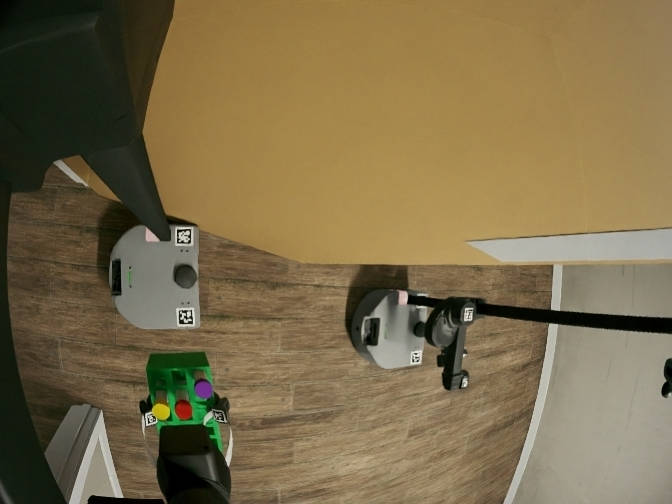

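>>> execute_actions([
  {"r1":{"base":{"translate_m":-0.56},"joints":{"lift_m":0.5}}},
], cameras=["r1_nav_camera"])

>>> execute_actions([
  {"r2":{"base":{"translate_m":-0.25}}},
], cameras=[])

>>> execute_actions([
  {"r2":{"base":{"translate_m":-0.75}},"r1":{"base":{"translate_m":-0.3}}},
], cameras=["r2_nav_camera","r1_nav_camera"])

Scene clock: 172.70 s.
r1.base_odometry: x=+0.720 y=-1.111 heading=+1.621 (m, m, rad; r1's odometry frame)
r1.turned_by_wheels: +0.000 (rad since the last result)
r1.turned_by_imu: -0.001 (rad since the last result)
r1.base_tilt: forward=-1.6 right=+1.1 (deg)
r1.lidar_m: 2.35 2.45 2.21 0.26 0.29 0.42 3.16 0.88 1.12 2.02 2.10 2.45
r1.head_depth_mm: 1991 1733 1551 1203 1152 - 1013 / 402 1756 1515 1245 - - 1075 / 409 533 602 1238 - - - / 408 1763 1520 1439 1284 - - / 1979 1783 1598 1423 1308 1239 - / 2052 1796 1595 1436 1316 - - / 2046 1145 1236 1429 1330 1224 1137
r1.base_status: done
r1.joint_positions: lift_m=+0.500 arm_m=+0.003 wrist_yaw_rad=+2.999 wrist_pitch_rad=-0.416 wrist_roll_rad=+0.004 gripper_m=+0.030 head_pan_rad=-3.134 head_tilt_rad=-1.087
r1.joint_status: all done
r1.motor_effort: left_wheel=-1(8) right_wheel=+2(7) lift_m=+30(31) arm_m=-2(2) wrist_yaw_rad=+0(0) wrist_pitch_rad=+7(8) wrist_roll_rad=-1(0) gripper_m=+0(1) head_pan_rad=-5(4) head_tilt_rad=-5(5) (%)
r1.hand_pose: x=+0.0107 y=+0.0744 z=+0.5128 quat_wxyz=(+0.196, +0.702, +0.096, +0.678) (m; r1's base frame)
r1.wrist_depth_mm: 286 - 282 - - - - / 308 - 303 319 - - - / 335 - 328 339 - - - / 368 - 358 371 - - - / 404 402 387 401 - - 983 / 452 448 - 457 845 824 822 / 510 504 - 520 691 701 694
r2.base_odometry: x=+1.836 y=+0.795 heading=-2.324 (m, m, rad; r2's odometry frame)
r2.turned_by_wheels: +0.000 (rad since the last result)
r2.turned_by_imu: -0.001 (rad since the last result)
r2.base_tilt: forward=-1.2 right=+0.4 (deg)
r2.lidar_m: 0.34 0.20 0.18 0.18 0.21 0.37 2.71 0.74 0.67 2.15 2.33 0.43
r2.head_depth_mm: 2077 1832 1607 693 1103 1148 370 / 297 364 1540 609 555 1074 406 / 2126 1803 1534 564 572 1111 - / 2141 1856 1606 1419 1268 1181 - / 397 451 530 633 787 1037 - / 314 351 394 447 519 619 742 / - 297 313 346 388 441 510
r2.base_status: not commanded
r2.joint_positions: lift_m=+0.950 arm_m=+0.000 wrist_yaw_rad=+0.000 wrist_pitch_rad=-1.498 wrist_roll_rad=+0.001 gripper_m=+0.036 head_pan_rad=-0.006 head_tilt_rad=-1.087
r2.joint_status: not commanded
r2.motor_effort: left_wheel=+1(1) right_wheel=+1(1) lift_m=+15(14) arm_m=-2(2) wrist_yaw_rad=+0(1) wrist_pitch_rad=+0(0) wrist_roll_rad=+1(0) gripper_m=-14(14) head_pan_rad=+2(3) head_tilt_rad=-4(6) (%)
r2.hand_pose: x=-0.0216 y=-0.1397 z=+0.8317 quat_wxyz=(+0.518, +0.481, -0.518, -0.482) (m; r2's base frame)
r2.wrist_depth_mm: 990 - 970 977 963 886 955 / - - 995 986 948 943 953 / - - 853 212 977 961 976 / 285 725 847 142 176 985 987 / 287 312 910 144 178 978 992 / 284 655 148 147 170 983 990 / 469 530 533 146 146 - -
pictures: r1_nav_camera (sideways: a quarter turn counterclockwise sets it upright)
Images, in order (width x height): r1_nav_camera 672x504.

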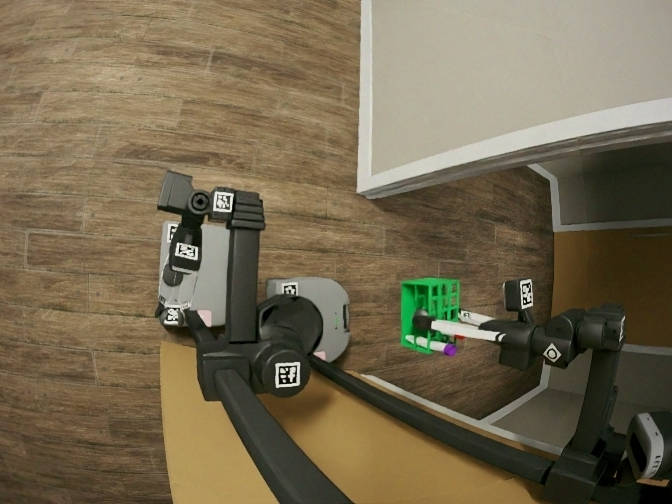

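Scene clock: 176.53 s.
r1.base_odometry: x=+0.720 y=-1.111 heading=+1.621 (m, m, rad; r1's odometry frame)
r1.turned_by_wheels: +0.000 (rad since the last result)
r1.turned_by_imu: +0.000 (rad since the last result)
r1.base_tilt: forward=-1.6 right=+1.2 (deg)
r1.lidar_m: 2.35 2.43 2.22 0.17 0.20 0.36 0.65 0.89 1.13 2.02 2.10 2.45
r1.head_depth_mm: 1958 1687 1498 1346 1071 - 700 / 1976 1759 1369 1286 - - 1069 / 665 1733 1435 1291 - - - / 692 1753 1590 1413 1304 - - / 2017 1765 1587 1433 1304 1240 - / 2037 1791 1591 1438 1308 - - / 2037 1156 1233 1427 1308 1212 1138
r1.base_status: not commanded
r1.joint_positions: lift_m=+0.500 arm_m=+0.003 wrist_yaw_rad=+2.999 wrist_pitch_rad=-0.417 wrist_roll_rad=+0.004 gripper_m=+0.030 head_pan_rad=-3.134 head_tilt_rad=-1.088
r1.joint_status: not commanded
r1.motor_effort: left_wheel=-1(3) right_wheel=+1(3) lift_m=+30(30) arm_m=-2(2) wrist_yaw_rad=+1(1) wrist_pitch_rad=+8(8) wrist_roll_rad=+0(0) gripper_m=+0(0) head_pan_rad=-5(5) head_tilt_rad=-5(4) (%)
r1.hand_pose: x=+0.0106 y=+0.0744 z=+0.5127 quat_wxyz=(+0.196, +0.702, +0.096, +0.678) (m; r1's base frame)
r1.wrist_depth_mm: 219 - 201 - - - - / 234 - 217 - - - - / 257 - 234 - - - - / 282 - 256 - - - - / 317 306 280 942 - - - / 355 341 - 804 863 813 829 / 410 390 - 678 693 719 704
r2.base_odometry: x=+2.007 y=+0.977 heading=-2.324 (m, m, rad; r2's odometry frame)
r2.turned_by_wheels: +0.000 (rad since the last result)
r2.turned_by_imu: -0.002 (rad since the last result)
r2.base_tilt: forward=-1.2 right=+0.4 (deg)
r2.lidar_m: 0.37 0.25 0.23 0.23 0.29 1.45 2.46 1.52 0.56 0.71 2.30 0.66
r2.head_depth_mm: 2126 1835 1520 1435 1292 1177 370 / 2136 1840 688 1235 1206 1180 408 / 568 698 671 1218 1237 1185 - / 527 635 797 1075 1279 1183 - / 419 484 574 703 913 1155 - / 348 391 448 524 629 787 1050 / 300 328 367 417 482 569 695
r2.base_status: done
r2.joint_positions: lift_m=+0.950 arm_m=+0.000 wrist_yaw_rad=+0.000 wrist_pitch_rad=-1.498 wrist_roll_rad=+0.001 gripper_m=+0.036 head_pan_rad=-0.006 head_tilt_rad=-1.087
r2.joint_status: not commanded
r2.motor_effort: left_wheel=+0(10) right_wheel=+0(5) lift_m=+14(13) arm_m=-2(2) wrist_yaw_rad=+0(0) wrist_pitch_rad=+0(0) wrist_roll_rad=+0(0) gripper_m=-15(14) head_pan_rad=+3(3) head_tilt_rad=-6(5) (%)
r2.hand_pose: x=-0.0216 y=-0.1397 z=+0.8317 quat_wxyz=(+0.518, +0.481, -0.518, -0.482) (m; r2's base frame)
r2.wrist_depth_mm: - 977 972 975 949 945 936 / - 984 - 988 968 935 930 / - 864 - 212 978 970 955 / 875 863 - 142 176 - 977 / 742 920 - 144 178 993 967 / 606 721 148 147 170 995 981 / 502 571 582 147 146 - -
pictures: none
No camera images: the call's "cameras" was empty. Leave "cameras" out to get every camera's image.

Scene clock: 185.03 s.
r1.base_odometry: x=+0.735 y=-1.411 heading=+1.621 (m, m, rad; r1's odometry frame)
r1.turned_by_wheels: +0.000 (rad since the last result)
r1.turned_by_imu: +0.001 (rad since the last result)
r1.base_tilt: forward=-1.6 right=+1.2 (deg)
r1.lidar_m: 0.28 0.19 0.18 0.18 0.23 0.51 1.10 0.63 0.71 1.88 2.10 2.76
r1.head_depth_mm: 1958 1746 1557 1406 1316 - 694 / 1905 1659 1548 1408 - - 941 / 2007 1545 1546 1412 - - - / 2028 1722 1550 1427 1296 - - / 2001 1782 1594 1439 1304 1243 - / 2035 1787 1603 1434 1312 - - / 2030 1815 1597 1149 1300 1208 1129
r1.base_status: done
r1.joint_positions: lift_m=+0.500 arm_m=+0.003 wrist_yaw_rad=+2.999 wrist_pitch_rad=-0.417 wrist_roll_rad=+0.004 gripper_m=+0.030 head_pan_rad=-3.134 head_tilt_rad=-1.088
r1.joint_status: not commanded
r1.motor_effort: left_wheel=+1(10) right_wheel=+1(6) lift_m=+30(30) arm_m=-2(2) wrist_yaw_rad=+0(0) wrist_pitch_rad=+8(8) wrist_roll_rad=+0(0) gripper_m=+0(1) head_pan_rad=-4(3) head_tilt_rad=-4(4) (%)
r1.hand_pose: x=+0.0106 y=+0.0744 z=+0.5127 quat_wxyz=(+0.196, +0.702, +0.096, +0.678) (m; r1's base frame)
r1.wrist_depth_mm: 260 - 220 206 193 182 172 / 281 - 240 223 207 195 183 / 313 - 258 241 224 209 196 / 350 - 282 264 242 226 211 / 398 371 310 289 263 245 227 / 466 421 - 323 282 270 249 / 552 484 - 368 335 294 270
r2.base_odometry: x=+2.520 y=+1.525 heading=-2.324 (m, m, rad; r2's odometry frame)
r2.turned_by_wheels: +0.000 (rad since the last result)
r2.turned_by_imu: -0.006 (rad since the last result)
r2.base_tilt: forward=-1.2 right=+0.4 (deg)
r2.lidar_m: 0.82 0.63 0.79 0.99 1.05 1.54 1.71 1.44 1.11 1.09 0.70 0.73
r2.head_depth_mm: 1063 1813 1601 1426 1292 1172 370 / 1069 1838 1468 1435 1291 1177 406 / 893 1739 1423 1431 1301 1182 - / 986 1246 1479 1443 1294 1187 - / 906 1051 1263 1413 1302 1187 - / 775 888 1035 1247 1305 1187 1089 / 683 772 889 1068 1312 1190 1092
r2.base_status: done
r2.joint_positions: lift_m=+0.950 arm_m=+0.000 wrist_yaw_rad=+0.000 wrist_pitch_rad=-1.498 wrist_roll_rad=+0.001 gripper_m=+0.036 head_pan_rad=-0.006 head_tilt_rad=-1.087
r2.joint_status: not commanded
r2.motor_effort: left_wheel=+0(5) right_wheel=-1(6) lift_m=+14(13) arm_m=-2(2) wrist_yaw_rad=+0(0) wrist_pitch_rad=+0(0) wrist_roll_rad=+0(0) gripper_m=-14(14) head_pan_rad=+2(3) head_tilt_rad=-5(6) (%)
r2.hand_pose: x=-0.0216 y=-0.1397 z=+0.8317 quat_wxyz=(+0.518, +0.481, -0.518, -0.482) (m; r2's base frame)
r2.wrist_depth_mm: 985 985 985 978 958 945 937 / - - 984 - 948 960 941 / - - 991 213 970 969 955 / - - - 142 175 972 943 / - - - 144 179 - 963 / - - 148 147 170 990 990 / 857 - - 146 146 - -
pictures: r1_nav_camera (sideways: a quarter turn counterclockwise sets it upright), r2_nav_camera (sideways: a quarter turn counterclockwise sets it upright)
Images, in order (width x height): r1_nav_camera 672x504, r2_nav_camera 672x504.

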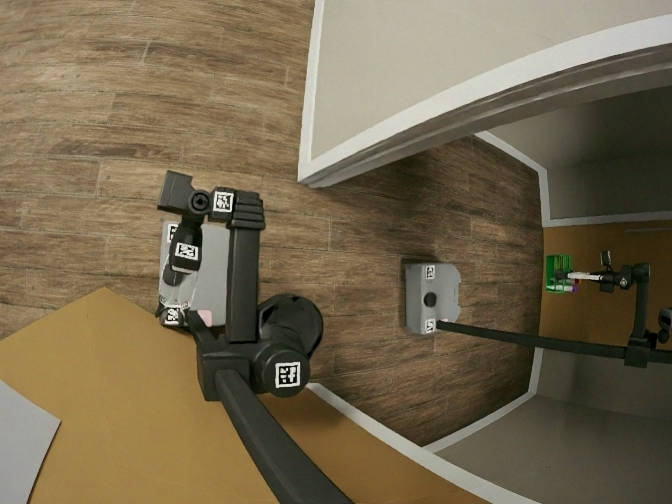

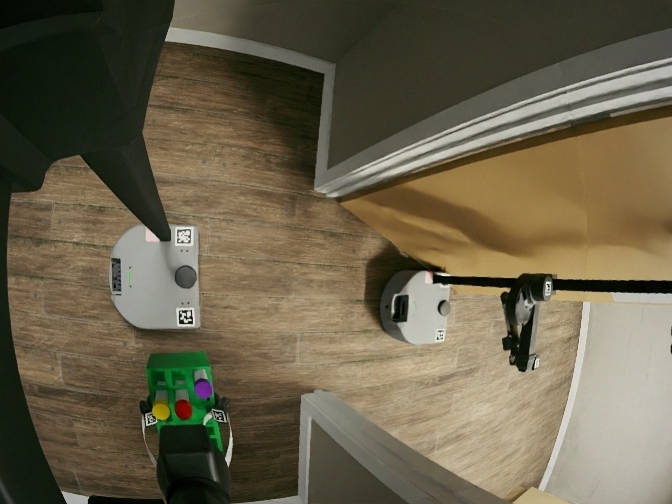

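>>> execute_actions([
  {"r2":{"base":{"rotate_rad":-1.58}},"r1":{"base":{"translate_m":-0.3}}},
], cameras=[])

>>> execute_actions([
  {"r2":{"base":{"translate_m":0.76}},"r1":{"base":{"translate_m":-0.25},"joints":{"lift_m":0.31}}},
], cameras=["r1_nav_camera"])

>>> execute_actions([
  {"r2":{"base":{"rotate_rad":-1.58}},"r1":{"base":{"translate_m":-0.24},"joints":{"lift_m":0.28}}},
], cameras=["r1_nav_camera"])

Scene clock: 189.17 s.
r1.base_odometry: x=+0.750 y=-1.710 heading=+1.621 (m, m, rad; r1's odometry frame)
r1.turned_by_wheels: +0.000 (rad since the last result)
r1.turned_by_imu: +0.000 (rad since the last result)
r1.base_tilt: forward=-1.6 right=+1.2 (deg)
r1.lidar_m: 0.18 0.16 0.16 0.18 0.31 1.53 0.69 1.45 0.45 0.75 2.09 0.33
r1.head_depth_mm: 1881 1737 1546 1394 1319 - 760 / 1962 1654 1307 1355 - - 979 / 2001 1764 1385 1352 - - - / 1979 1775 1586 1420 1309 - - / 2034 1787 1590 1423 1310 1239 - / 2030 1798 1592 1445 1313 - - / 2023 1810 1601 1453 1323 1178 1128
r1.base_status: done
r1.joint_positions: lift_m=+0.500 arm_m=+0.003 wrist_yaw_rad=+2.999 wrist_pitch_rad=-0.417 wrist_roll_rad=+0.004 gripper_m=+0.030 head_pan_rad=-3.134 head_tilt_rad=-1.088
r1.joint_status: not commanded
r1.motor_effort: left_wheel=+0(4) right_wheel=+1(5) lift_m=+29(29) arm_m=-2(2) wrist_yaw_rad=+1(1) wrist_pitch_rad=+8(8) wrist_roll_rad=+0(0) gripper_m=+0(0) head_pan_rad=-4(4) head_tilt_rad=-5(5) (%)
r1.hand_pose: x=+0.0106 y=+0.0744 z=+0.5127 quat_wxyz=(+0.196, +0.702, +0.096, +0.678) (m; r1's base frame)
r1.wrist_depth_mm: 418 - 257 214 184 160 142 / 452 - 281 232 196 170 150 / 506 - 307 252 210 181 158 / - - 339 274 226 192 167 / - 590 376 305 241 205 177 / 864 668 - 334 250 221 189 / 731 705 - 385 307 236 202
r2.base_odometry: x=+2.520 y=+1.525 heading=+2.380 (m, m, rad; r2's odometry frame)
r2.turned_by_wheels: -1.580 (rad since the last result)
r2.turned_by_imu: -1.602 (rad since the last result)
r2.base_tilt: forward=-1.2 right=+0.4 (deg)
r2.lidar_m: 1.09 0.70 0.73 0.74 0.65 0.77 0.99 1.05 1.51 1.71 1.46 1.12
r2.head_depth_mm: 1022 1234 1526 1427 1289 1180 369 / 1029 1244 1528 1434 1294 1176 407 / 1035 1265 1525 1441 1292 1186 - / 1043 1279 1558 1442 1297 1182 - / 1053 1286 1556 1441 1300 1189 - / 1063 1295 1552 1445 1303 1183 1092 / 1072 1233 1268 1288 1309 1195 1090
r2.base_status: done
r2.joint_positions: lift_m=+0.950 arm_m=+0.000 wrist_yaw_rad=+0.000 wrist_pitch_rad=-1.498 wrist_roll_rad=+0.001 gripper_m=+0.036 head_pan_rad=-0.006 head_tilt_rad=-1.087
r2.joint_status: not commanded
r2.motor_effort: left_wheel=+1(4) right_wheel=-2(7) lift_m=+14(14) arm_m=-2(2) wrist_yaw_rad=+0(1) wrist_pitch_rad=+0(0) wrist_roll_rad=+0(0) gripper_m=-14(13) head_pan_rad=+3(2) head_tilt_rad=-4(6) (%)
r2.hand_pose: x=-0.0216 y=-0.1397 z=+0.8317 quat_wxyz=(+0.518, +0.481, -0.518, -0.482) (m; r2's base frame)
r2.wrist_depth_mm: - 984 974 983 954 940 951 / - - - 981 976 970 936 / - - - 213 994 971 948 / - - - 142 176 971 960 / - - - 144 179 981 993 / - - 148 147 170 - - / - - - 147 146 - 999
pictures: none
No camera images: the call's "cameras" was empty. Leave "cameras" out to get every camera's image.

Scene clock: 197.73 s.
r1.base_odometry: x=+0.762 y=-1.960 heading=+1.621 (m, m, rad; r1's odometry frame)
r1.turned_by_wheels: +0.000 (rad since the last result)
r1.turned_by_imu: +0.024 (rad since the last result)
r1.base_tilt: forward=-1.6 right=+1.1 (deg)
r1.lidar_m: - - 0.15 0.23 1.13 1.56 2.29 1.43 0.69 0.39 0.15 -
r1.head_depth_mm: 1971 1752 1561 1412 1278 1215 1088 / 1985 1761 1570 1422 1316 - 1071 / 1986 1771 1571 1426 1309 - - / 2028 1778 1588 1433 1310 - - / 2013 1789 1587 1441 1301 1232 - / 2056 1800 1609 1442 1314 1210 1133 / 2043 1824 1615 1285 1277 1212 1093
r1.base_status: done
r1.joint_positions: lift_m=+0.310 arm_m=+0.003 wrist_yaw_rad=+3.000 wrist_pitch_rad=-0.417 wrist_roll_rad=+0.004 gripper_m=+0.030 head_pan_rad=-3.142 head_tilt_rad=-1.084
r1.joint_status: all done
r1.motor_effort: left_wheel=+1(24) right_wheel=+3(34) lift_m=+21(25) arm_m=-2(2) wrist_yaw_rad=+1(1) wrist_pitch_rad=+9(8) wrist_roll_rad=+0(1) gripper_m=+0(0) head_pan_rad=+2(24) head_tilt_rad=-6(18) (%)
r1.hand_pose: x=+0.0105 y=+0.0744 z=+0.3231 quat_wxyz=(+0.196, +0.702, +0.097, +0.678) (m; r1's base frame)
r1.wrist_depth_mm: 962 - 475 325 172 117 88 / - - 518 355 180 121 90 / - - - 391 189 124 93 / 900 - 806 428 197 128 95 / 725 722 688 487 197 133 97 / 597 596 - 530 185 138 100 / 502 507 - 455 249 138 102
r2.base_odometry: x=+1.970 y=+2.049 heading=+2.380 (m, m, rad; r2's odometry frame)
r2.turned_by_wheels: +0.000 (rad since the last result)
r2.turned_by_imu: +0.003 (rad since the last result)
r2.base_tilt: forward=-1.2 right=+0.4 (deg)
r2.lidar_m: 0.33 0.35 0.47 0.46 0.49 0.82 1.75 1.85 1.80 1.04 0.45 0.34
r2.head_depth_mm: 296 345 437 596 935 1171 369 / 295 349 443 607 964 1177 406 / 297 352 448 616 991 1176 - / 300 355 454 628 1019 1190 - / 302 359 460 641 1047 1184 - / 301 363 467 651 1070 1191 1089 / 304 367 472 664 1087 1159 1093
r2.base_status: done
r2.joint_positions: lift_m=+0.950 arm_m=+0.000 wrist_yaw_rad=+0.000 wrist_pitch_rad=-1.498 wrist_roll_rad=+0.001 gripper_m=+0.036 head_pan_rad=-0.006 head_tilt_rad=-1.087
r2.joint_status: not commanded
r2.motor_effort: left_wheel=+0(5) right_wheel=-1(3) lift_m=+14(14) arm_m=-2(1) wrist_yaw_rad=+0(0) wrist_pitch_rad=+0(0) wrist_roll_rad=+0(0) gripper_m=-14(14) head_pan_rad=+4(3) head_tilt_rad=-4(6) (%)
r2.hand_pose: x=-0.0216 y=-0.1397 z=+0.8317 quat_wxyz=(+0.518, +0.481, -0.518, -0.482) (m; r2's base frame)
r2.wrist_depth_mm: 395 553 939 956 942 944 951 / 405 569 996 988 969 958 935 / 410 590 901 213 976 988 974 / 417 595 895 142 176 969 975 / 427 613 875 145 178 - - / 433 626 148 147 170 - - / 443 610 928 147 146 - 998
pictures: r1_nav_camera (sideways: a quarter turn counterclockwise sets it upright)
Images, in order (width x height): r1_nav_camera 672x504.

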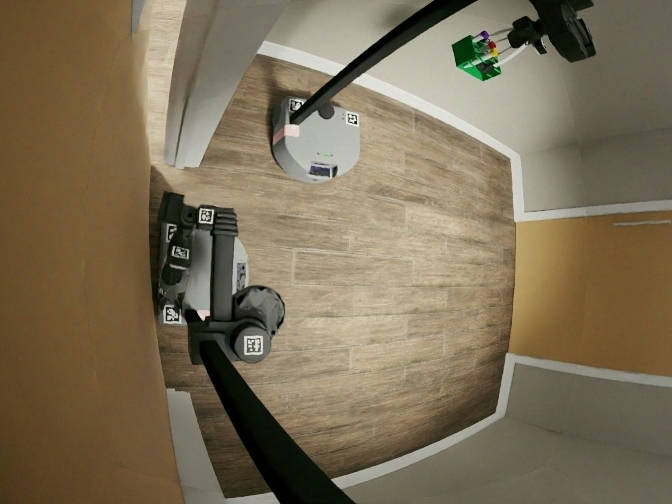

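Scene clock: 201.17 s.
r1.base_odometry: x=+0.774 y=-2.200 heading=+1.621 (m, m, rad; r1's odometry frame)
r1.turned_by_wheels: +0.000 (rad since the last result)
r1.turned_by_imu: +0.000 (rad since the last result)
r1.base_tilt: forward=-1.6 right=+1.2 (deg)
r1.lidar_m: 0.27 0.28 0.38 0.78 1.13 1.56 2.05 1.43 0.70 0.71 0.38 0.28
r1.head_depth_mm: 1928 1742 1558 1412 1281 1211 1089 / 1952 1747 1561 1415 1300 - 1074 / 1955 1758 1563 1420 1319 - - / 1973 1758 1579 1429 1301 - - / 1979 1771 1580 1441 1313 1227 - / 1997 1795 1605 1441 1306 1217 1133 / 2007 1801 1599 1447 1325 1211 1121
r1.base_status: done
r1.joint_positions: lift_m=+0.280 arm_m=+0.003 wrist_yaw_rad=+3.000 wrist_pitch_rad=-0.417 wrist_roll_rad=+0.004 gripper_m=+0.030 head_pan_rad=-3.142 head_tilt_rad=-1.087
r1.joint_status: all done
r1.motor_effort: left_wheel=+0(5) right_wheel=+0(7) lift_m=+21(21) arm_m=-1(2) wrist_yaw_rad=+0(0) wrist_pitch_rad=+8(8) wrist_roll_rad=-1(0) gripper_m=+0(1) head_pan_rad=+1(1) head_tilt_rad=-4(6) (%)
r1.hand_pose: x=+0.0105 y=+0.0744 z=+0.2931 quat_wxyz=(+0.196, +0.702, +0.097, +0.678) (m; r1's base frame)
r1.wrist_depth_mm: 985 - - - 509 398 289 / - - - - 544 407 296 / - - - - 595 421 300 / 862 - 825 823 642 431 305 / 679 675 683 651 654 440 310 / 562 553 - 546 552 453 315 / 469 480 - - 450 435 320
r2.base_odometry: x=+1.970 y=+2.049 heading=+0.800 (m, m, rad; r2's odometry frame)
r2.turned_by_wheels: -1.580 (rad since the last result)
r2.turned_by_imu: -1.601 (rad since the last result)
r2.base_tilt: forward=-1.2 right=+0.4 (deg)
r2.lidar_m: 1.10 0.45 0.34 0.33 0.35 0.47 0.46 0.48 0.69 1.75 1.85 1.81
r2.head_depth_mm: 1675 1825 1612 1419 1286 1177 370 / 1681 1832 1613 1435 1291 1174 407 / 1691 1840 1608 1428 1292 1176 - / 1703 1840 1630 1441 1300 1187 - / 1645 1777 1603 1453 1300 1184 - / 1134 1163 1192 1234 1231 1154 1086 / 813 832 850 870 885 904 927
r2.base_status: done
r2.joint_positions: lift_m=+0.950 arm_m=+0.000 wrist_yaw_rad=+0.000 wrist_pitch_rad=-1.498 wrist_roll_rad=+0.001 gripper_m=+0.036 head_pan_rad=-0.006 head_tilt_rad=-1.087
r2.joint_status: not commanded
r2.motor_effort: left_wheel=+1(5) right_wheel=-2(8) lift_m=+14(14) arm_m=-2(2) wrist_yaw_rad=-1(0) wrist_pitch_rad=+0(0) wrist_roll_rad=+0(1) gripper_m=-13(14) head_pan_rad=+3(3) head_tilt_rad=-6(5) (%)
r2.hand_pose: x=-0.0216 y=-0.1397 z=+0.8317 quat_wxyz=(+0.518, +0.481, -0.518, -0.482) (m; r2's base frame)
r2.wrist_depth_mm: - - 986 940 811 953 721 / - - 968 991 970 967 712 / - - 996 212 984 970 634 / - - - 142 176 882 584 / - - - 144 179 865 576 / - - 148 147 170 844 562 / 892 897 872 147 146 763 557
pictures: r1_nav_camera (sideways: a quarter turn counterclockwise sets it upright)
Images, in order (width x height): r1_nav_camera 672x504.

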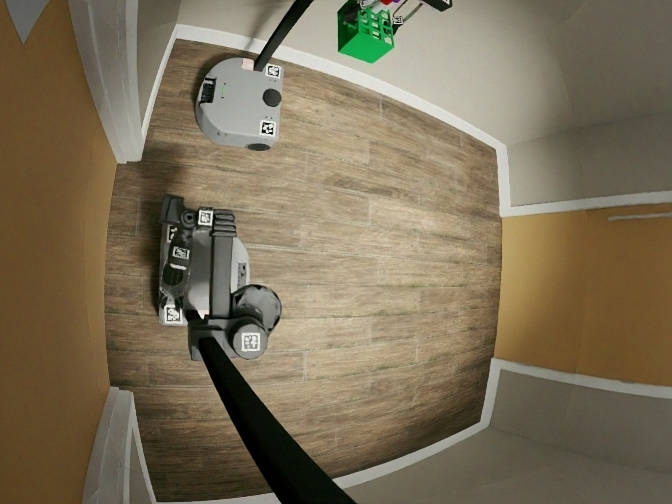

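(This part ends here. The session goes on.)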